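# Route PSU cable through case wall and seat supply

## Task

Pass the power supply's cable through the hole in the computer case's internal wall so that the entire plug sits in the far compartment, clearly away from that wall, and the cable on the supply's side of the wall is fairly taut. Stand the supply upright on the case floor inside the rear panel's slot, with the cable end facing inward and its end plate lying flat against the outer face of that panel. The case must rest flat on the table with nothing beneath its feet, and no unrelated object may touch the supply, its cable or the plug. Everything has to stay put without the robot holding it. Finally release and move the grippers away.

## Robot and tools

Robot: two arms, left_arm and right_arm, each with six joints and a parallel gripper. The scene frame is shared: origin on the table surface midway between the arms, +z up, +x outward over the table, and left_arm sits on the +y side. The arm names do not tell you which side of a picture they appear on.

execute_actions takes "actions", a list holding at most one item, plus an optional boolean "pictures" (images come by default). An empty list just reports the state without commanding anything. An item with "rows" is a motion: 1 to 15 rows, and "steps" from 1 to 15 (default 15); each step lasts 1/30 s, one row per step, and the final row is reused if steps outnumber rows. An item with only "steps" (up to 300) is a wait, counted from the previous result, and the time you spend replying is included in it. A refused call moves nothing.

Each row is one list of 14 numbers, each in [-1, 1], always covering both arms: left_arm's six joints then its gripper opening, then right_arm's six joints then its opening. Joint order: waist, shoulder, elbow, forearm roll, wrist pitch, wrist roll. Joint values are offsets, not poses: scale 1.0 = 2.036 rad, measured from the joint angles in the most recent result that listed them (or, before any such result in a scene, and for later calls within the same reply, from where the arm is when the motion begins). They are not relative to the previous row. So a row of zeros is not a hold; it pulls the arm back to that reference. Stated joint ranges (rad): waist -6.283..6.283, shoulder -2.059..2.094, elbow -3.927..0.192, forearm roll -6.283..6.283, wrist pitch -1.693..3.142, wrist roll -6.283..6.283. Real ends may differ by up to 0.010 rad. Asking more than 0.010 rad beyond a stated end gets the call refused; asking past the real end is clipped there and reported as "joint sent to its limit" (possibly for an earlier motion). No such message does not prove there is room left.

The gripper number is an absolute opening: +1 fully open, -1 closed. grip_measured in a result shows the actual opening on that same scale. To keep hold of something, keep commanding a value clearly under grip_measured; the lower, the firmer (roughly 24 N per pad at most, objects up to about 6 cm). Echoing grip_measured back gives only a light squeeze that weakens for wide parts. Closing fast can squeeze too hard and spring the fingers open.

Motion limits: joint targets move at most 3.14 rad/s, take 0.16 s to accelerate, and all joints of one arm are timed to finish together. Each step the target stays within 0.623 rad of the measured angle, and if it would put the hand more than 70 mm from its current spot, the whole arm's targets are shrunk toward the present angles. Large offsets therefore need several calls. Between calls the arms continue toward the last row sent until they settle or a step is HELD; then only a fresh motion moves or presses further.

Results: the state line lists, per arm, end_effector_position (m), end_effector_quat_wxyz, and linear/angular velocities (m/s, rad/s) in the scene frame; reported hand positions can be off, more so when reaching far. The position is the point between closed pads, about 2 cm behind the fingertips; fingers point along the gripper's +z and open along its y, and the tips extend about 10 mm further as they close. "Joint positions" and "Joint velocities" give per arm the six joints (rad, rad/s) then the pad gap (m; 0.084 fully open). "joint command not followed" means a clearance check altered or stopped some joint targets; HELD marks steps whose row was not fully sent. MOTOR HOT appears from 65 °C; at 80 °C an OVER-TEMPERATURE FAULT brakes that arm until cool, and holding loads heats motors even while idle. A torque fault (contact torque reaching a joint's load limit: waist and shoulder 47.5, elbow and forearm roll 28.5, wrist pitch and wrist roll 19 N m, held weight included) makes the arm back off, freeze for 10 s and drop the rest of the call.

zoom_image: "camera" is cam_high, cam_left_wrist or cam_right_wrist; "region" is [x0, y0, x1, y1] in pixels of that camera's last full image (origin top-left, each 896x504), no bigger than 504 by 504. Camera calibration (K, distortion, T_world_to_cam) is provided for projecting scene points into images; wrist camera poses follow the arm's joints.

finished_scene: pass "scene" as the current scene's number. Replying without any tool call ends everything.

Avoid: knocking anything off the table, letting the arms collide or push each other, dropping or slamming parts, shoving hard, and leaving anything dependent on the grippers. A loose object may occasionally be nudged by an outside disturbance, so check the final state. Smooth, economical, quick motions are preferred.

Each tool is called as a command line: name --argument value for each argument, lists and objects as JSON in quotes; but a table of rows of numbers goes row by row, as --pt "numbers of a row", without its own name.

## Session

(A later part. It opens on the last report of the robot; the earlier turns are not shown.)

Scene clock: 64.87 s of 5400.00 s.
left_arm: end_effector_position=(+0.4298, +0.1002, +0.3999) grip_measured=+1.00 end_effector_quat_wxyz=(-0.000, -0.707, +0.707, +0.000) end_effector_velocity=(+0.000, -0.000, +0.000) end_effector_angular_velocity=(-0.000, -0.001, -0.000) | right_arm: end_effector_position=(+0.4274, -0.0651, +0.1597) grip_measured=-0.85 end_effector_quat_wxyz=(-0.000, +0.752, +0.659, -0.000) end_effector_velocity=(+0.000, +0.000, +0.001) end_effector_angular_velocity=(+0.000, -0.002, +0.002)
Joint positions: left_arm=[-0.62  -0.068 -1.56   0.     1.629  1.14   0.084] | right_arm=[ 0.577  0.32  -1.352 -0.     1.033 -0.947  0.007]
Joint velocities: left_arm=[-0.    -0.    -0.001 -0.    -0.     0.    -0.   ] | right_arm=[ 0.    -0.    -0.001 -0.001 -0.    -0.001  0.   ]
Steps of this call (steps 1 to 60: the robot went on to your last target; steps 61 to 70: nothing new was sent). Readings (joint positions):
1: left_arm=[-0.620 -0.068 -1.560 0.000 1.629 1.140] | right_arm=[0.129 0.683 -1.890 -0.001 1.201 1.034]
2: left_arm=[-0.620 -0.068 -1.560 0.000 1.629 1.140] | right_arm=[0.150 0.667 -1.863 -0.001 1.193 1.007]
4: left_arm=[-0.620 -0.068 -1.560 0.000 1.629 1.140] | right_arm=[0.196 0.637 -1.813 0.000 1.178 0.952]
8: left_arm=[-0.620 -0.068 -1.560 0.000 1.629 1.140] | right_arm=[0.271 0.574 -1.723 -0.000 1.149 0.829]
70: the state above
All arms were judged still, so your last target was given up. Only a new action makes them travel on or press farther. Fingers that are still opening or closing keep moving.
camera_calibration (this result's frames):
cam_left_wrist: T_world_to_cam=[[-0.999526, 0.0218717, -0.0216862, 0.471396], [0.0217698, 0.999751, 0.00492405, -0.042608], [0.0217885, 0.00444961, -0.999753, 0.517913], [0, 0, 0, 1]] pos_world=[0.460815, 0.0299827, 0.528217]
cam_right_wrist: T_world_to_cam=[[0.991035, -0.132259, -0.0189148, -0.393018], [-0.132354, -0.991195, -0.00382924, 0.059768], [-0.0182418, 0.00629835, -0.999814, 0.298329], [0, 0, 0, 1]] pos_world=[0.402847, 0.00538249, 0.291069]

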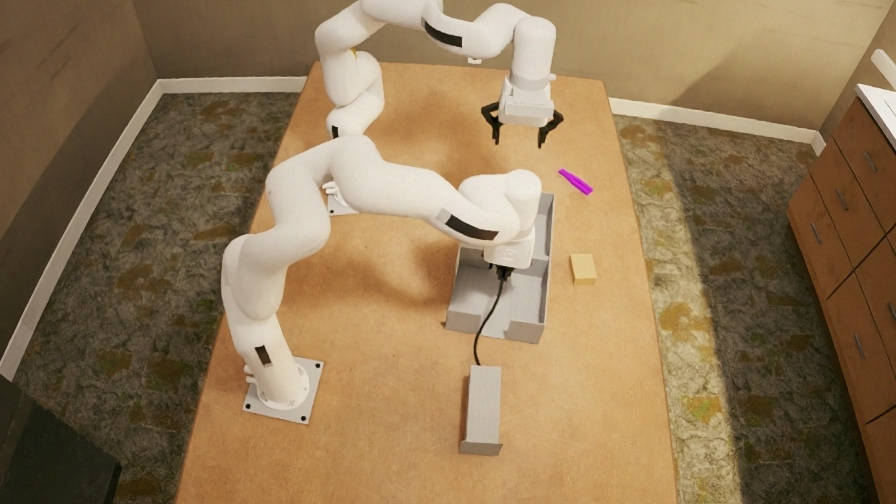

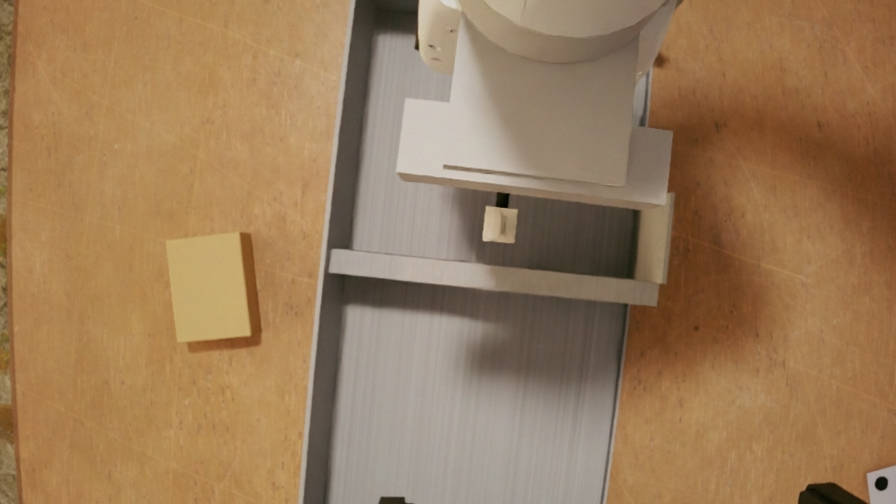

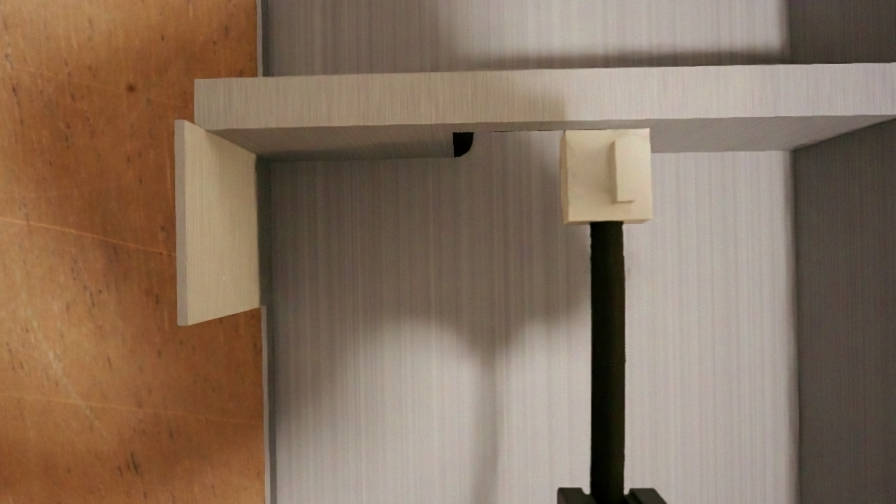

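execute_actions --actions '[{"rows": [[0,0,0,0,0,0,1,0,0.037,0.023,0,-0.06,0,-1],[0,0,0,0,0,0,1,0,0.037,0.023,0,-0.06,0,-1],[0,0,0,0,0,0,1,0,0.037,0.023,0,-0.06,0,-1],[0,0,0,0,0,0,1,0,0.037,0.023,0,-0.06,0,-1],[0,0,0,0,0,0,1,0,0.037,0.023,0,-0.06,0,-1],[0,0,0,0,0,0,1,0,0.037,0.023,0,-0.06,0,-1],[0,0,0,0,0,0,1,0,0.0739,0.0462,0,-0.1206,0,-1]], "steps": 15}]' --pictures false

execute_actions --actions '[{"steps": 20}]'

Scene clock: 71.97 s of 5400.00 s.
left_arm: end_effector_position=(+0.4298, +0.1002, +0.3999) grip_measured=+1.00 end_effector_quat_wxyz=(-0.000, -0.707, +0.707, +0.000) end_effector_velocity=(+0.000, -0.000, -0.000) end_effector_angular_velocity=(+0.000, +0.000, -0.002) | right_arm: end_effector_position=(+0.4254, -0.0662, +0.0608) grip_measured=-0.85 end_effector_quat_wxyz=(-0.001, +0.752, +0.659, -0.005) end_effector_velocity=(+0.012, +0.007, -0.043) end_effector_angular_velocity=(+0.030, -0.057, +0.001)
Joint positions: left_arm=[-0.62  -0.068 -1.56   0.     1.629  1.14   0.084] | right_arm=[ 0.577  0.464 -1.26  -0.     0.805 -0.947  0.007]
Joint velocities: left_arm=[-0.     0.     0.    -0.    -0.001  0.002  0.   ] | right_arm=[ 0.     0.081  0.032 -0.001 -0.178 -0.     0.   ]
Steps of this call (steps 1 to 90: nothing new was sent; then 3.60 s passed at rest; steps 91 to 105: all 15 steps of this action). Readings (joint positions):
91: left_arm=[-0.620 -0.068 -1.560 0.000 1.629 1.140] | right_arm=[0.577 0.320 -1.352 -0.000 1.033 -0.947]
92: left_arm=[-0.620 -0.068 -1.560 0.000 1.629 1.140] | right_arm=[0.577 0.322 -1.352 -0.000 1.029 -0.947]
94: left_arm=[-0.620 -0.068 -1.560 0.000 1.629 1.140] | right_arm=[0.577 0.340 -1.343 -0.000 0.992 -0.947]
98: left_arm=[-0.620 -0.068 -1.560 0.000 1.629 1.140] | right_arm=[0.577 0.389 -1.306 -0.000 0.928 -0.947]
105: the state above

Scene clock: 72.63 s of 5400.00 s.
left_arm: end_effector_position=(+0.4298, +0.1002, +0.3999) grip_measured=+1.00 end_effector_quat_wxyz=(-0.000, -0.707, +0.707, +0.000) end_effector_velocity=(+0.000, +0.000, +0.000) end_effector_angular_velocity=(-0.000, -0.000, +0.001) | right_arm: end_effector_position=(+0.4277, -0.0649, +0.0584) grip_measured=-0.85 end_effector_quat_wxyz=(+0.000, +0.752, +0.659, +0.000) end_effector_velocity=(-0.000, -0.000, -0.000) end_effector_angular_velocity=(-0.000, +0.001, -0.001)
Joint positions: left_arm=[-0.62  -0.068 -1.56   0.     1.629  1.14   0.084] | right_arm=[ 0.577  0.47  -1.258 -0.     0.788 -0.947  0.007]
Joint velocities: left_arm=[ 0. -0. -0.  0. -0. -0. -0.] | right_arm=[ 0.     0.     0.     0.     0.     0.001 -0.   ]
Steps of this call (steps 1 to 20: the robot went on to your last target). Readings (joint positions):
1: left_arm=[-0.620 -0.068 -1.560 0.000 1.629 1.140] | right_arm=[0.577 0.466 -1.259 -0.000 0.800 -0.947]
2: left_arm=[-0.620 -0.068 -1.560 0.000 1.629 1.140] | right_arm=[0.577 0.467 -1.260 -0.000 0.796 -0.947]
4: left_arm=[-0.620 -0.068 -1.560 0.000 1.629 1.140] | right_arm=[0.577 0.467 -1.261 -0.000 0.792 -0.947]
8: left_arm=[-0.620 -0.068 -1.560 0.000 1.629 1.140] | right_arm=[0.577 0.469 -1.260 -0.000 0.789 -0.947]
20: the state above
camera_calibration (this result's frames):
cam_left_wrist: T_world_to_cam=[[-0.999526, 0.0218715, -0.0216862, 0.471396], [0.0217696, 0.999751, 0.00492392, -0.0426079], [0.0217885, 0.00444948, -0.999753, 0.517913], [0, 0, 0, 1]] pos_world=[0.460815, 0.0299827, 0.528217]
cam_right_wrist: T_world_to_cam=[[0.991056, -0.132233, -0.0179623, -0.395289], [-0.132333, -0.991195, -0.00452919, 0.0596284], [-0.0172052, 0.00686569, -0.999828, 0.196673], [0, 0, 0, 1]] pos_world=[0.403028, 0.00548287, 0.189809]

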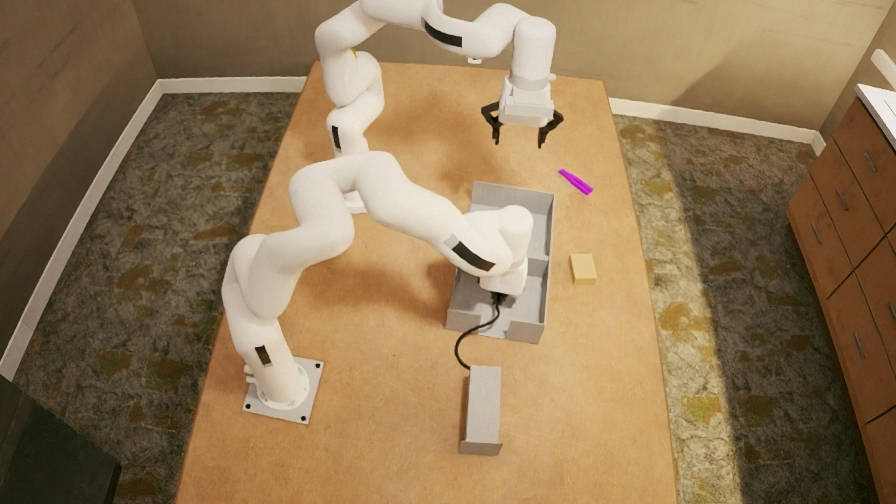

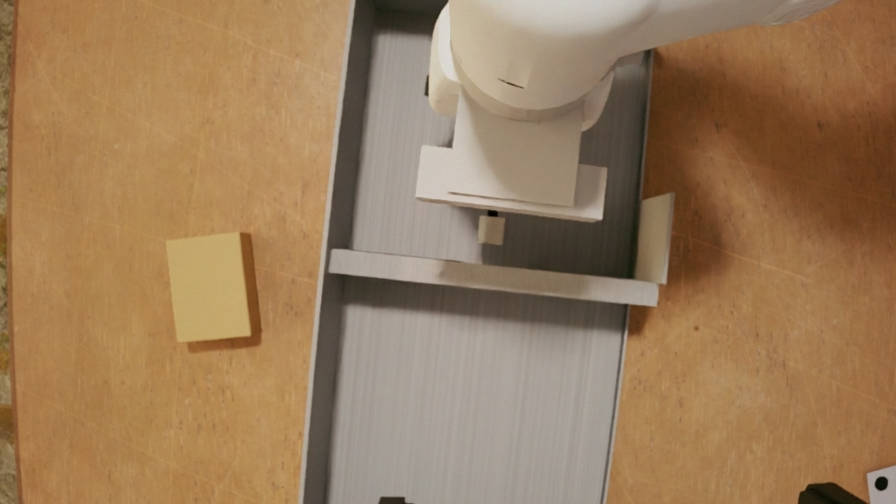

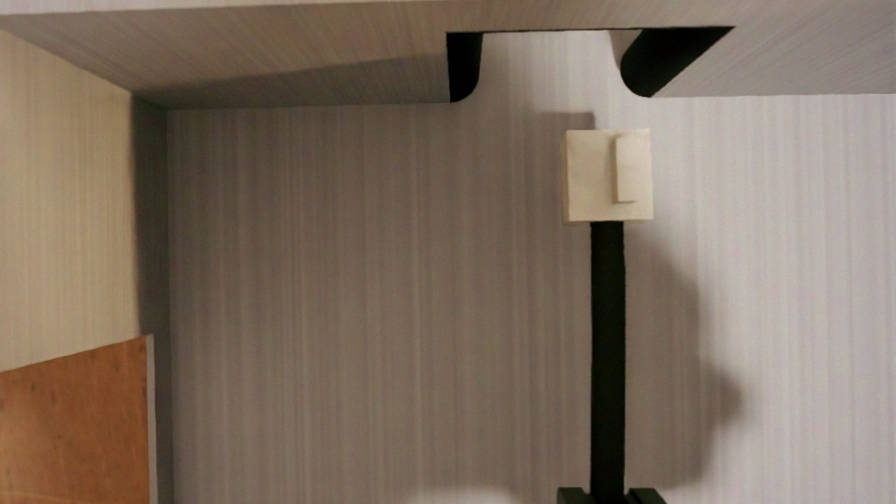

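execute_actions --actions '[{"rows": [[0,0,0,0,0,0,1,0.0035,-0.0062,0.0104,0,-0.0041,0.003,-1],[0,0,0,0,0,0,1,0.0035,-0.0062,0.0104,0,-0.0041,0.003,-1],[0,0,0,0,0,0,1,0.0035,-0.0062,0.0104,0,-0.0041,0.003,-1],[0,0,0,0,0,0,1,0.0035,-0.0062,0.0104,0,-0.0041,0.003,-1],[0,0,0,0,0,0,1,0.0035,-0.0062,0.0104,0,-0.0041,0.003,-1],[0,0,0,0,0,0,1,0.0176,0.0142,-0.0228,0,0.0087,0.0171,-1],[0,0,0,0,0,0,1,0.0176,0.0142,-0.0228,0,0.0087,0.0171,-1],[0,0,0,0,0,0,1,0.0176,0.0142,-0.0228,0,0.0087,0.0171,-1],[0,0,0,0,0,0,1,0.0317,0.0345,-0.0559,0,0.0215,0.0312,-1],[0,0,0,0,0,0,1,0.0317,0.0345,-0.0559,0,0.0215,0.0312,-1],[0,0,0,0,0,0,1,0.0317,0.0345,-0.0559,0,0.0215,0.0312,-1],[0,0,0,0,0,0,1,0.0457,0.0549,-0.089,0,0.0342,0.0453,-1],[0,0,0,0,0,0,1,0.0457,0.0549,-0.089,0,0.0342,0.0453,-1],[0,0,0,0,0,0,1,0.0457,0.0549,-0.089,0,0.0342,0.0453,-1],[0,0,0,0,0,0,1,0.0598,0.0752,-0.1222,0,0.047,0.0594,-1]], "steps": 15}]' --pictures false

execute_actions --actions '[{"steps": 25}]'

Scene clock: 85.23 s of 5400.00 s.
left_arm: end_effector_position=(+0.4298, +0.1002, +0.3999) grip_measured=+1.00 end_effector_quat_wxyz=(-0.000, -0.707, +0.707, +0.000) end_effector_velocity=(+0.000, +0.000, -0.000) end_effector_angular_velocity=(+0.000, +0.000, -0.002) | right_arm: end_effector_position=(+0.4306, -0.0169, +0.0586) grip_measured=-0.85 end_effector_quat_wxyz=(+0.000, +0.752, +0.659, +0.000) end_effector_velocity=(+0.017, +0.195, -0.002) end_effector_angular_velocity=(-0.000, +0.001, +0.015)
Joint positions: left_arm=[-0.62  -0.068 -1.56   0.     1.629  1.14   0.084] | right_arm=[ 0.648  0.55  -1.388 -0.     0.837 -0.877  0.007]
Joint velocities: left_arm=[ 0.     0.     0.001 -0.    -0.     0.002  0.   ] | right_arm=[ 0.271  0.372 -0.601 -0.     0.229  0.256 -0.   ]
Steps of this call (steps 1 to 15: the robot went on to your last target; steps 16 to 90: nothing new was sent; then 9.10 s passed at rest; steps 91 to 105: all 15 steps of this action). Readings (joint positions):
91: left_arm=[-0.620 -0.068 -1.560 0.000 1.629 1.140] | right_arm=[0.577 0.470 -1.258 -0.000 0.787 -0.947]
92: left_arm=[-0.620 -0.068 -1.560 0.000 1.629 1.140] | right_arm=[0.578 0.469 -1.256 -0.000 0.786 -0.946]
94: left_arm=[-0.620 -0.068 -1.560 0.000 1.629 1.140] | right_arm=[0.581 0.463 -1.247 -0.000 0.783 -0.943]
98: left_arm=[-0.620 -0.068 -1.560 0.000 1.629 1.140] | right_arm=[0.589 0.468 -1.254 -0.000 0.787 -0.934]
105: the state above

Scene clock: 86.07 s of 5400.00 s.
left_arm: end_effector_position=(+0.4298, +0.1002, +0.3999) grip_measured=+1.00 end_effector_quat_wxyz=(-0.000, -0.707, +0.707, +0.000) end_effector_velocity=(+0.000, +0.000, -0.000) end_effector_angular_velocity=(+0.000, +0.000, -0.000) | right_arm: end_effector_position=(+0.4330, +0.0204, +0.0581) grip_measured=-0.85 end_effector_quat_wxyz=(+0.000, +0.752, +0.659, +0.000) end_effector_velocity=(-0.000, +0.000, -0.000) end_effector_angular_velocity=(+0.000, +0.000, +0.000)
Joint positions: left_arm=[-0.62  -0.068 -1.56   0.     1.629  1.14   0.084] | right_arm=[ 0.699  0.623 -1.507 -0.     0.883 -0.826  0.007]
Joint velocities: left_arm=[ 0.  0.  0.  0. -0.  0. -0.] | right_arm=[ 0.001  0.    -0.001  0.     0.     0.     0.   ]
Steps of this call (steps 1 to 25: the robot went on to your last target). Readings (joint positions):
1: left_arm=[-0.620 -0.068 -1.560 0.000 1.629 1.140] | right_arm=[0.657 0.563 -1.409 -0.000 0.845 -0.868]
2: left_arm=[-0.620 -0.068 -1.560 0.000 1.629 1.140] | right_arm=[0.667 0.577 -1.432 -0.000 0.854 -0.858]
4: left_arm=[-0.620 -0.068 -1.560 0.000 1.629 1.140] | right_arm=[0.684 0.601 -1.470 -0.000 0.868 -0.842]
8: left_arm=[-0.620 -0.068 -1.560 0.000 1.629 1.140] | right_arm=[0.696 0.618 -1.498 -0.000 0.880 -0.830]
25: the state above
camera_calibration (this result's frames):
cam_left_wrist: T_world_to_cam=[[-0.999526, 0.0218714, -0.0216864, 0.471396], [0.0217695, 0.999751, 0.0049238, -0.0426078], [0.0217887, 0.00444936, -0.999753, 0.517913], [0, 0, 0, 1]] pos_world=[0.460815, 0.0299827, 0.528217]
cam_right_wrist: T_world_to_cam=[[0.991149, -0.131527, -0.018038, -0.389247], [-0.131628, -0.991289, -0.00456987, 0.1446], [-0.0172799, 0.00690374, -0.999827, 0.195875], [0, 0, 0, 1]] pos_world=[0.40822, 0.0907917, 0.189481]

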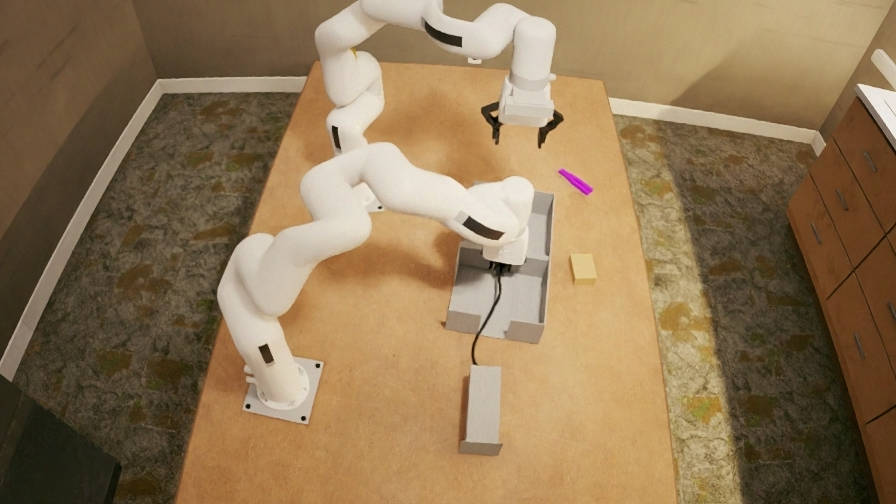

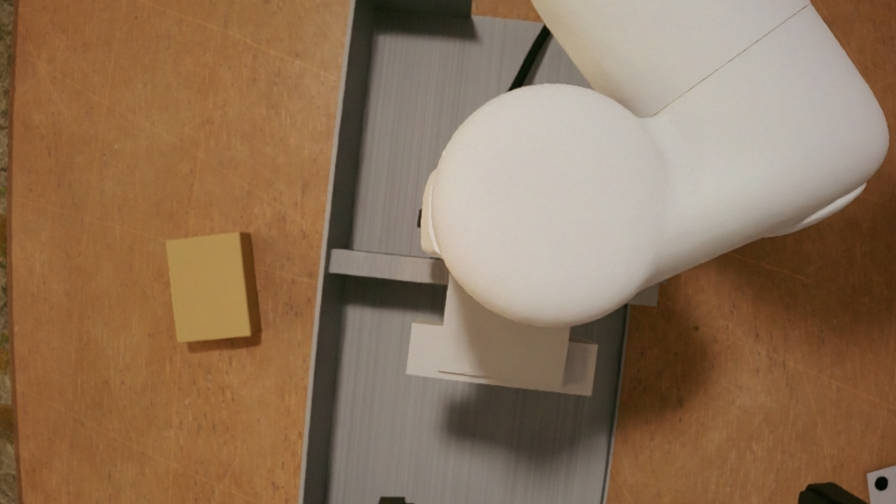

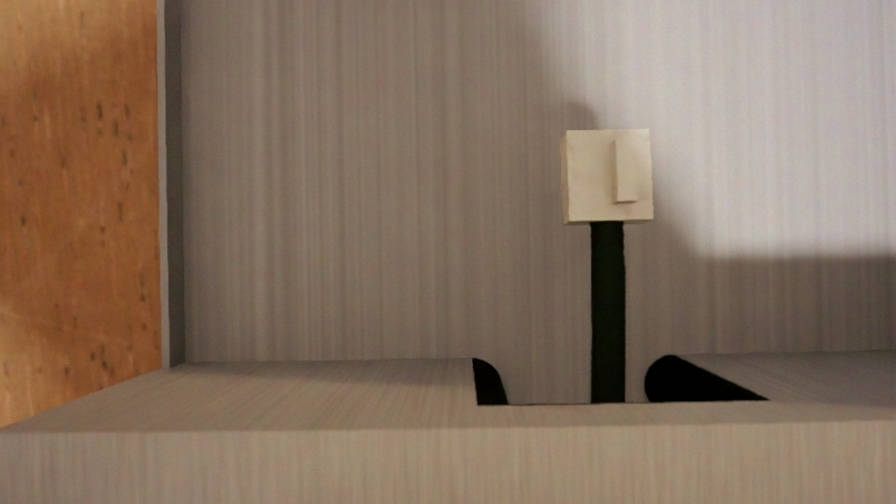

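execute_actions --actions '[{"rows": [[0.0727,-0.0998,0.2426,0,-0.1433,0.1365,1,0,0.0185,0.0036,0,-0.0217,0,-1]], "steps": 15}]' --pictures false

execute_actions --actions '[{"steps": 15}]' --pictures false

execute_actions --actions '[{"rows": [[0,0,0,0,0,0,1,0,0,0,0,0,0,0.3]], "steps": 12}]' --pictures false

execute_actions --actions '[{"rows": [[0,0,0,0,0,0,1,0,-0.062,-0.0272,0,0.0892,0.0,1]], "steps": 15}]' --pictures false

execute_actions --actions '[{"steps": 8}]' --pictures false

execute_actions --actions '[{"rows": [[0,0,0,0,0,0,1,-0.339,-0.2472,0.3,0,-0.0528,1.0,1]], "steps": 15}]' --pictures false

execute_actions --actions '[{"steps": 60}]'

Scene clock: 106.70 s of 5400.00 s.
left_arm: end_effector_position=(+0.4119, +0.1704, +0.3061) grip_measured=+1.00 end_effector_quat_wxyz=(-0.001, -0.663, +0.748, +0.001) end_effector_velocity=(-0.018, +0.044, -0.060) end_effector_angular_velocity=(-0.015, -0.039, -0.099) | right_arm: end_effector_position=(+0.4331, +0.0205, +0.0368) grip_measured=-0.85 end_effector_quat_wxyz=(+0.000, +0.752, +0.659, +0.000) end_effector_velocity=(-0.003, -0.002, -0.006) end_effector_angular_velocity=(-0.006, +0.007, +0.001)
Joint positions: left_arm=[-0.481 -0.258 -1.097  0.     1.357  1.4    0.084] | right_arm=[ 0.699  0.66  -1.5   -0.     0.839 -0.826  0.007]
Joint velocities: left_arm=[ 0.093 -0.141  0.311 -0.002 -0.212  0.192  0.   ] | right_arm=[-0.     0.006  0.006 -0.001 -0.003 -0.001 -0.   ]
Steps of this call (steps 1 to 15: the robot went on to your last target; steps 16 to 90: nothing new was sent; then 17.13 s passed at rest; steps 91 to 105: all 15 steps of this action). Readings (joint positions):
91: left_arm=[-0.620 -0.068 -1.560 0.000 1.629 1.140] | right_arm=[0.699 0.623 -1.507 -0.000 0.883 -0.826]
92: left_arm=[-0.619 -0.070 -1.557 0.000 1.626 1.143] | right_arm=[0.699 0.626 -1.507 -0.000 0.879 -0.826]
94: left_arm=[-0.608 -0.086 -1.518 -0.000 1.601 1.166] | right_arm=[0.699 0.639 -1.506 -0.000 0.861 -0.826]
98: left_arm=[-0.551 -0.162 -1.330 0.000 1.494 1.269] | right_arm=[0.699 0.658 -1.498 -0.000 0.845 -0.826]
105: the state above

Scene clock: 107.20 s of 5400.00 s.
left_arm: end_effector_position=(+0.4100, +0.1746, +0.3003) grip_measured=+1.00 end_effector_quat_wxyz=(+0.000, -0.660, +0.752, -0.000) end_effector_velocity=(-0.001, +0.001, -0.001) end_effector_angular_velocity=(+0.001, +0.002, +0.002) | right_arm: end_effector_position=(+0.4328, +0.0203, +0.0361) grip_measured=-0.85 end_effector_quat_wxyz=(+0.000, +0.752, +0.659, -0.000) end_effector_velocity=(-0.000, -0.000, -0.000) end_effector_angular_velocity=(-0.001, +0.000, +0.000)
Joint positions: left_arm=[-0.472 -0.271 -1.067  0.     1.337  1.418  0.084] | right_arm=[ 0.699  0.661 -1.5   -0.     0.839 -0.826  0.007]
Joint velocities: left_arm=[ 0.002 -0.001  0.004  0.    -0.001  0.     0.   ] | right_arm=[ 0.    -0.     0.001 -0.001 -0.     0.    -0.   ]
Steps of this call (steps 1 to 15: the robot went on to your last target). Readings (joint positions):
1: left_arm=[-0.479 -0.262 -1.088 0.000 1.351 1.405] | right_arm=[0.699 0.660 -1.500 -0.000 0.839 -0.826]
2: left_arm=[-0.477 -0.265 -1.082 0.000 1.347 1.409] | right_arm=[0.699 0.660 -1.500 -0.000 0.839 -0.826]
4: left_arm=[-0.475 -0.268 -1.076 0.000 1.342 1.413] | right_arm=[0.699 0.661 -1.500 -0.000 0.839 -0.826]
8: left_arm=[-0.473 -0.270 -1.069 0.000 1.338 1.417] | right_arm=[0.699 0.661 -1.500 -0.000 0.839 -0.826]
15: the state above

Scene clock: 107.60 s of 5400.00 s.
left_arm: end_effector_position=(+0.4100, +0.1746, +0.3003) grip_measured=+1.00 end_effector_quat_wxyz=(+0.000, -0.660, +0.752, -0.000) end_effector_velocity=(-0.000, +0.000, -0.000) end_effector_angular_velocity=(+0.000, +0.001, -0.001) | right_arm: end_effector_position=(+0.4328, +0.0204, +0.0361) grip_measured=+0.29 end_effector_quat_wxyz=(+0.000, +0.752, +0.659, +0.000) end_effector_velocity=(-0.000, -0.000, -0.001) end_effector_angular_velocity=(-0.001, +0.001, +0.000)
Joint positions: left_arm=[-0.473 -0.271 -1.067  0.     1.337  1.418  0.084] | right_arm=[ 0.699  0.661 -1.5   -0.     0.839 -0.826  0.056]
Joint velocities: left_arm=[ 0.     0.     0.001 -0.    -0.     0.001 -0.   ] | right_arm=[-0.     0.001  0.001 -0.001  0.001  0.     0.   ]
Steps of this call (steps 1 to 12: all 12 steps of this action). Readings (joint positions):
1: left_arm=[-0.472 -0.271 -1.067 0.000 1.337 1.418] | right_arm=[0.699 0.661 -1.500 -0.000 0.839 -0.826]
2: left_arm=[-0.472 -0.271 -1.067 0.000 1.337 1.418] | right_arm=[0.699 0.661 -1.500 -0.000 0.839 -0.826]
4: left_arm=[-0.472 -0.271 -1.067 0.000 1.337 1.418] | right_arm=[0.699 0.661 -1.500 -0.000 0.839 -0.826]
8: left_arm=[-0.473 -0.271 -1.067 0.000 1.337 1.418] | right_arm=[0.699 0.661 -1.500 -0.000 0.839 -0.826]
12: the state above

Scene clock: 108.10 s of 5400.00 s.
left_arm: end_effector_position=(+0.4100, +0.1746, +0.3003) grip_measured=+1.00 end_effector_quat_wxyz=(+0.000, -0.660, +0.752, -0.000) end_effector_velocity=(+0.000, -0.000, +0.000) end_effector_angular_velocity=(-0.000, -0.001, -0.000) | right_arm: end_effector_position=(+0.4319, +0.0197, +0.1165) grip_measured=+1.00 end_effector_quat_wxyz=(-0.000, +0.752, +0.659, -0.002) end_effector_velocity=(-0.004, -0.003, +0.009) end_effector_angular_velocity=(-0.009, +0.013, -0.001)
Joint positions: left_arm=[-0.473 -0.271 -1.067  0.     1.337  1.418  0.084] | right_arm=[ 0.699  0.539 -1.552 -0.     1.017 -0.826  0.084]
Joint velocities: left_arm=[-0.     0.    -0.001  0.    -0.     0.    -0.   ] | right_arm=[-0.    -0.015 -0.008  0.     0.038  0.001  0.   ]
Steps of this call (steps 1 to 15: all 15 steps of this action). Readings (joint positions):
1: left_arm=[-0.473 -0.271 -1.067 0.000 1.337 1.418] | right_arm=[0.699 0.661 -1.500 -0.000 0.839 -0.826]
2: left_arm=[-0.472 -0.271 -1.067 0.000 1.337 1.418] | right_arm=[0.699 0.659 -1.500 -0.000 0.844 -0.826]
4: left_arm=[-0.473 -0.271 -1.067 0.000 1.337 1.418] | right_arm=[0.699 0.637 -1.506 -0.000 0.883 -0.826]
8: left_arm=[-0.473 -0.271 -1.067 0.000 1.337 1.418] | right_arm=[0.699 0.558 -1.549 -0.000 0.977 -0.826]
15: the state above

Scene clock: 108.37 s of 5400.00 s.
left_arm: end_effector_position=(+0.4100, +0.1746, +0.3003) grip_measured=+1.00 end_effector_quat_wxyz=(+0.000, -0.660, +0.752, -0.000) end_effector_velocity=(+0.000, -0.000, +0.000) end_effector_angular_velocity=(-0.000, -0.000, -0.002) | right_arm: end_effector_position=(+0.4327, +0.0203, +0.1196) grip_measured=+1.00 end_effector_quat_wxyz=(-0.000, +0.752, +0.659, -0.000) end_effector_velocity=(-0.000, -0.000, +0.001) end_effector_angular_velocity=(-0.000, +0.001, +0.001)
Joint positions: left_arm=[-0.473 -0.271 -1.067  0.     1.337  1.418  0.084] | right_arm=[ 0.699  0.535 -1.555 -0.     1.02  -0.826  0.084]
Joint velocities: left_arm=[-0.    -0.    -0.    -0.     0.     0.002  0.   ] | right_arm=[-0.    -0.002 -0.001  0.     0.004 -0.001 -0.   ]
Steps of this call (steps 1 to 8: the robot went on to your last target). Readings (joint positions):
1: left_arm=[-0.473 -0.271 -1.067 0.000 1.337 1.418] | right_arm=[0.699 0.538 -1.552 -0.000 1.018 -0.826]
2: left_arm=[-0.473 -0.271 -1.067 0.000 1.337 1.418] | right_arm=[0.699 0.537 -1.553 -0.000 1.019 -0.826]
4: left_arm=[-0.473 -0.271 -1.067 0.000 1.337 1.418] | right_arm=[0.699 0.536 -1.554 -0.000 1.020 -0.826]
8: the state above

Scene clock: 108.87 s of 5400.00 s.
left_arm: end_effector_position=(+0.4100, +0.1746, +0.3003) grip_measured=+1.00 end_effector_quat_wxyz=(+0.000, -0.660, +0.752, -0.000) end_effector_velocity=(+0.000, -0.000, -0.000) end_effector_angular_velocity=(-0.000, -0.000, +0.000) | right_arm: end_effector_position=(+0.4578, -0.1440, +0.1397) grip_measured=+1.00 end_effector_quat_wxyz=(+0.000, +0.909, +0.417, -0.000) end_effector_velocity=(-0.006, -0.375, +0.034) end_effector_angular_velocity=(-0.000, +0.000, -1.517)
Joint positions: left_arm=[-0.473 -0.271 -1.067  0.     1.337  1.418  0.084] | right_arm=[ 0.423  0.33  -1.306 -0.     0.977 -0.522  0.084]
Joint velocities: left_arm=[-0.  0. -0. -0. -0. -0. -0.] | right_arm=[-0.644 -0.463  0.561 -0.    -0.098  0.873 -0.   ]
Steps of this call (steps 1 to 15: all 15 steps of this action). Readings (joint positions):
1: left_arm=[-0.473 -0.271 -1.067 0.000 1.337 1.418] | right_arm=[0.699 0.535 -1.555 -0.000 1.020 -0.826]
2: left_arm=[-0.473 -0.271 -1.067 0.000 1.337 1.418] | right_arm=[0.696 0.532 -1.551 0.000 1.020 -0.821]
4: left_arm=[-0.473 -0.271 -1.067 0.000 1.337 1.418] | right_arm=[0.667 0.506 -1.517 0.000 1.014 -0.787]
8: left_arm=[-0.473 -0.271 -1.067 0.000 1.337 1.418] | right_arm=[0.574 0.438 -1.438 -0.000 1.000 -0.699]
15: the state above

Scene clock: 110.87 s of 5400.00 s.
left_arm: end_effector_position=(+0.4100, +0.1746, +0.3003) grip_measured=+1.00 end_effector_quat_wxyz=(+0.000, -0.660, +0.752, -0.000) end_effector_velocity=(+0.000, -0.000, +0.000) end_effector_angular_velocity=(-0.000, -0.000, -0.000) | right_arm: end_effector_position=(+0.3980, -0.3597, +0.1498) grip_measured=+1.00 end_effector_quat_wxyz=(+0.000, +0.800, -0.600, -0.000) end_effector_velocity=(+0.000, -0.000, +0.001) end_effector_angular_velocity=(-0.001, -0.002, +0.001)
Joint positions: left_arm=[-0.473 -0.271 -1.067  0.     1.337  1.418  0.084] | right_arm=[ 0.009  0.032 -0.944 -0.     0.913  1.21   0.084]
Joint velocities: left_arm=[-0.  0. -0. -0.  0. -0. -0.] | right_arm=[-0.    -0.001 -0.001 -0.001 -0.    -0.    -0.   ]
Steps of this call (steps 1 to 60: the robot went on to your last target). Readings (joint positions):
1: left_arm=[-0.473 -0.271 -1.067 0.000 1.337 1.418] | right_arm=[0.401 0.315 -1.288 -0.000 0.973 -0.492]
2: left_arm=[-0.473 -0.271 -1.067 0.000 1.337 1.418] | right_arm=[0.380 0.299 -1.269 -0.000 0.970 -0.461]
4: left_arm=[-0.473 -0.271 -1.067 0.000 1.337 1.418] | right_arm=[0.337 0.268 -1.231 -0.000 0.963 -0.393]
8: left_arm=[-0.473 -0.271 -1.067 0.000 1.337 1.418] | right_arm=[0.252 0.207 -1.157 -0.000 0.950 -0.232]
60: the state above
All arms were judged still, so your last target was given up. Only a new action makes them travel on or press farther. Fingers that are still opening or closing keep moving.
camera_calibration (this result's frames):
cam_left_wrist: T_world_to_cam=[[-0.988233, 0.151239, -0.0228651, 0.420914], [0.151175, 0.988497, 0.00453534, -0.166998], [0.023288, 0.00102535, -0.999728, 0.418396], [0, 0, 0, 1]] pos_world=[0.431463, 0.100989, 0.428664]
cam_right_wrist: T_world_to_cam=[[-0.959809, -0.280079, -0.0179822, 0.320148], [-0.280053, 0.959976, -0.00396321, 0.524457], [0.0183725, 0.00123204, -0.99983, 0.273342], [0, 0, 0, 1]] pos_world=[0.449135, -0.414136, 0.281131]

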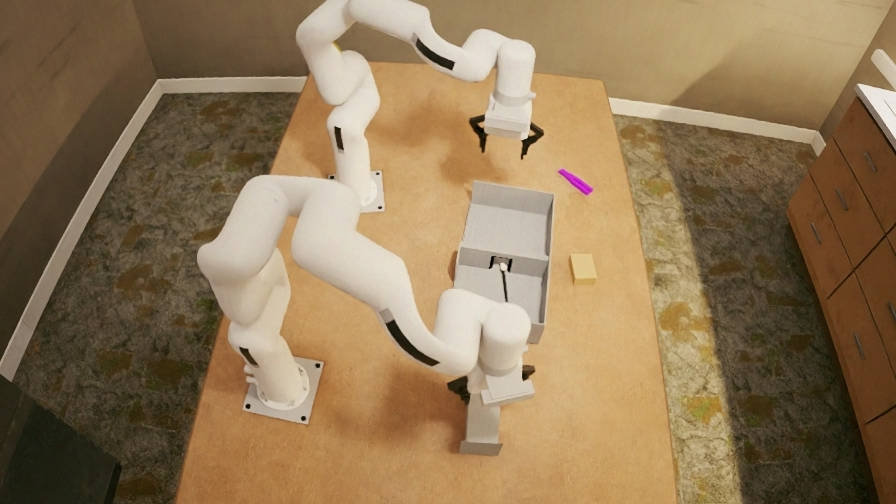

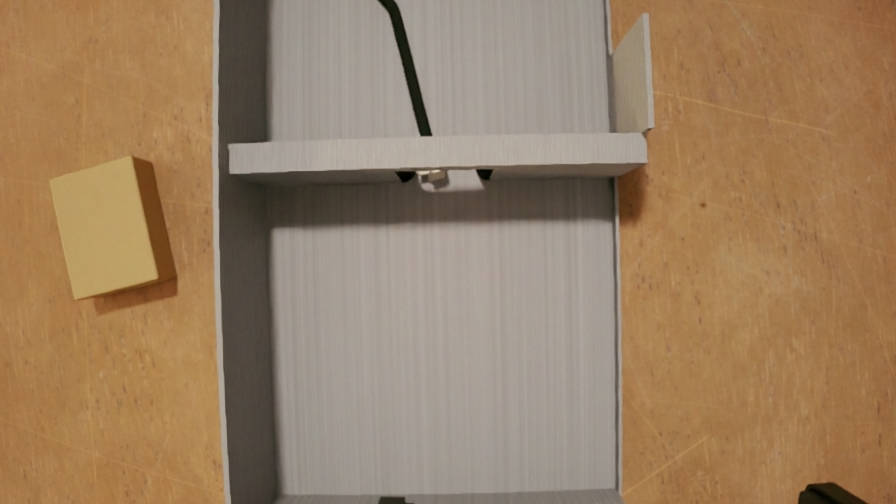

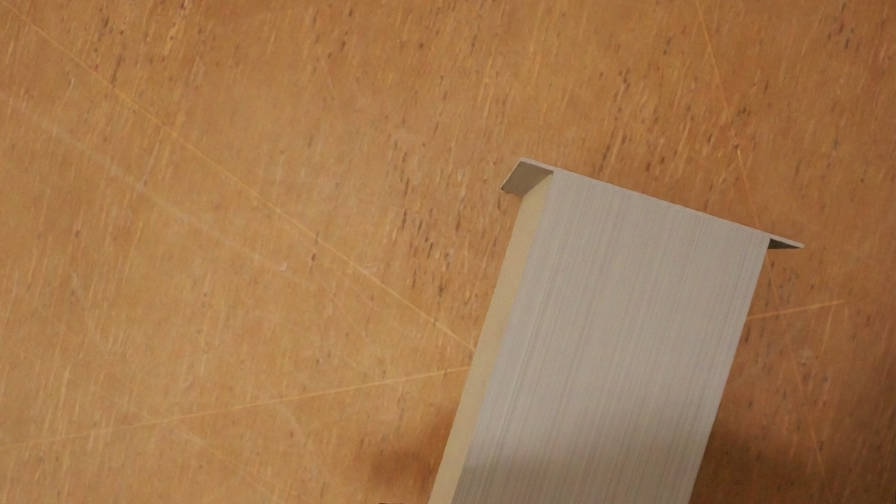

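execute_actions --actions '[{"rows": [[0,0,0,0,0,0,1,0,0,0,0,0,0.1483,1]], "steps": 15}]' --pictures false

execute_actions --actions '[{"steps": 10}]'

Scene clock: 114.10 s of 5400.00 s.
left_arm: end_effector_position=(+0.4100, +0.1746, +0.3003) grip_measured=+1.00 end_effector_quat_wxyz=(+0.000, -0.660, +0.752, -0.000) end_effector_velocity=(+0.000, +0.000, +0.000) end_effector_angular_velocity=(-0.000, -0.000, +0.001) | right_arm: end_effector_position=(+0.3980, -0.3597, +0.1498) grip_measured=+1.00 end_effector_quat_wxyz=(+0.000, +0.704, -0.711, -0.000) end_effector_velocity=(+0.001, +0.000, +0.001) end_effector_angular_velocity=(+0.000, -0.001, -0.075)
Joint positions: left_arm=[-0.473 -0.271 -1.067  0.     1.337  1.418  0.084] | right_arm=[ 0.009  0.032 -0.944 -0.     0.913  1.504  0.084]
Joint velocities: left_arm=[ 0.  0. -0. -0.  0. -0.  0.] | right_arm=[ 0.     0.    -0.002  0.     0.     0.075 -0.   ]
Steps of this call (steps 1 to 82: nothing new was sent; steps 83 to 97: all 15 steps of this action). Readings (joint positions):
83: left_arm=[-0.473 -0.271 -1.067 0.000 1.337 1.418] | right_arm=[0.009 0.032 -0.944 -0.000 0.913 1.210]
84: left_arm=[-0.473 -0.271 -1.067 0.000 1.337 1.418] | right_arm=[0.009 0.032 -0.944 -0.000 0.913 1.214]
86: left_arm=[-0.473 -0.271 -1.067 0.000 1.337 1.418] | right_arm=[0.009 0.032 -0.944 -0.000 0.913 1.255]
90: left_arm=[-0.473 -0.271 -1.067 0.000 1.337 1.418] | right_arm=[0.009 0.032 -0.944 -0.000 0.913 1.426]
97: the state above

Scene clock: 114.43 s of 5400.00 s.
left_arm: end_effector_position=(+0.4100, +0.1746, +0.3003) grip_measured=+1.00 end_effector_quat_wxyz=(+0.000, -0.660, +0.752, -0.000) end_effector_velocity=(-0.000, +0.000, -0.000) end_effector_angular_velocity=(+0.000, +0.001, -0.000) | right_arm: end_effector_position=(+0.3980, -0.3597, +0.1498) grip_measured=+1.00 end_effector_quat_wxyz=(+0.000, +0.701, -0.713, -0.000) end_effector_velocity=(-0.000, +0.000, -0.000) end_effector_angular_velocity=(+0.000, -0.000, -0.002)
Joint positions: left_arm=[-0.473 -0.271 -1.067  0.     1.337  1.418  0.084] | right_arm=[ 0.009  0.032 -0.944 -0.     0.913  1.512  0.084]
Joint velocities: left_arm=[ 0.     0.     0.001  0.     0.     0.    -0.   ] | right_arm=[ 0.    -0.     0.001  0.    -0.     0.002 -0.   ]
Steps of this call (steps 1 to 10: the robot went on to your last target). Readings (joint positions):
1: left_arm=[-0.473 -0.271 -1.067 0.000 1.337 1.418] | right_arm=[0.009 0.032 -0.944 -0.000 0.913 1.507]
2: left_arm=[-0.473 -0.271 -1.067 0.000 1.337 1.418] | right_arm=[0.009 0.032 -0.944 -0.000 0.913 1.508]
4: left_arm=[-0.473 -0.271 -1.067 0.000 1.337 1.418] | right_arm=[0.009 0.032 -0.944 -0.000 0.913 1.510]
8: left_arm=[-0.473 -0.271 -1.067 0.000 1.337 1.418] | right_arm=[0.009 0.032 -0.944 -0.000 0.913 1.511]
10: the state above
camera_calibration (this result's frames):
cam_left_wrist: T_world_to_cam=[[-0.988233, 0.151239, -0.0228651, 0.420914], [0.151175, 0.988497, 0.00453551, -0.166998], [0.023288, 0.00102551, -0.999728, 0.418396], [0, 0, 0, 1]] pos_world=[0.431463, 0.100989, 0.428664]
cam_right_wrist: T_world_to_cam=[[-0.999683, 0.017654, -0.0179581, 0.443114], [0.0177314, 0.999834, -0.00415542, 0.420291], [0.0178817, -0.00447252, -0.99983, 0.271486], [0, 0, 0, 1]] pos_world=[0.430667, -0.42683, 0.281143]

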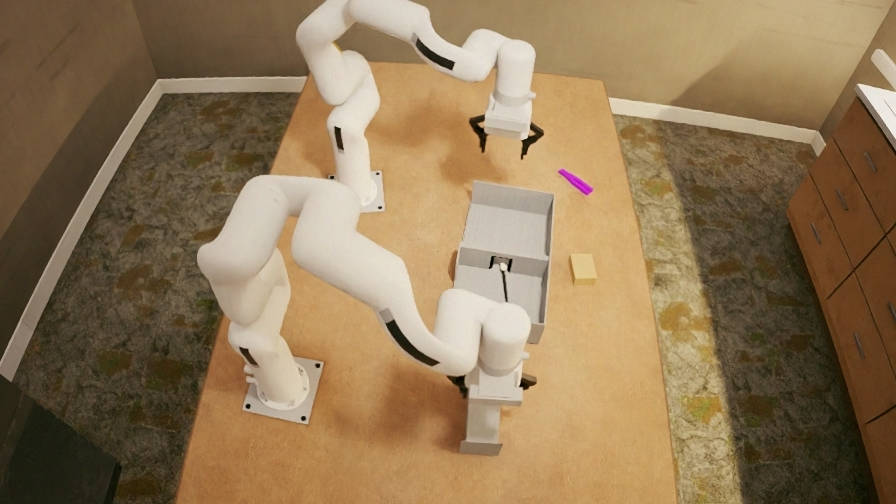

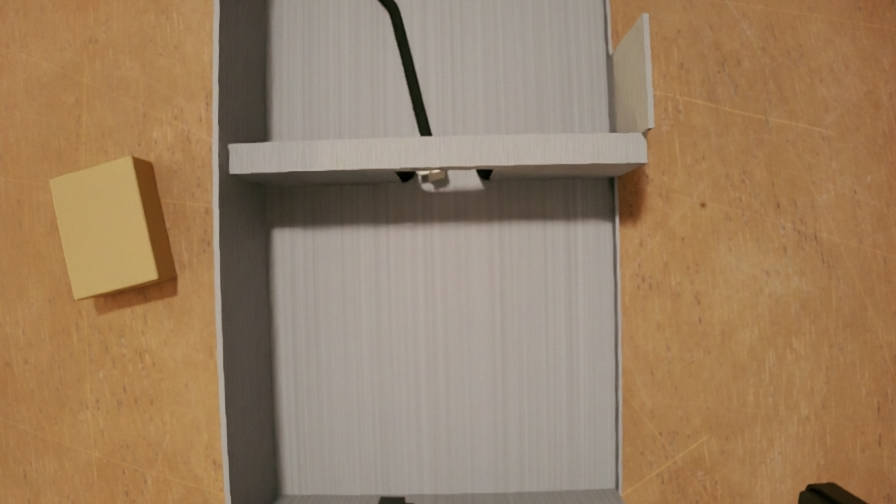

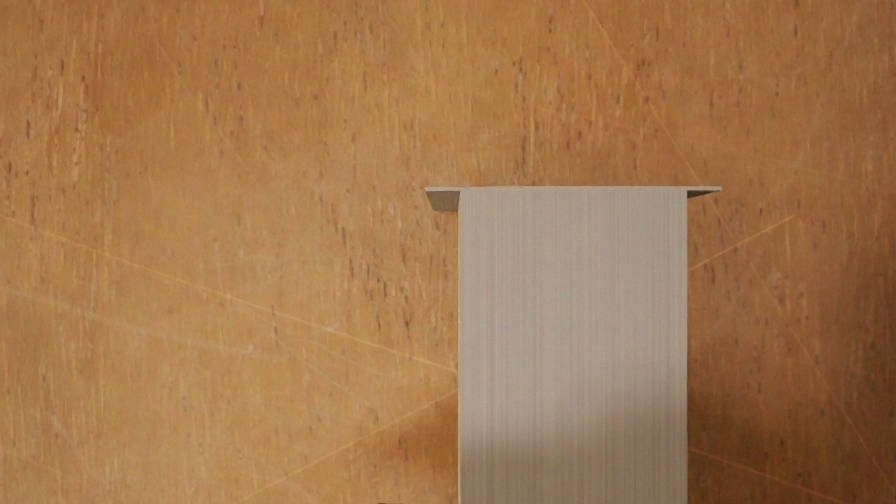

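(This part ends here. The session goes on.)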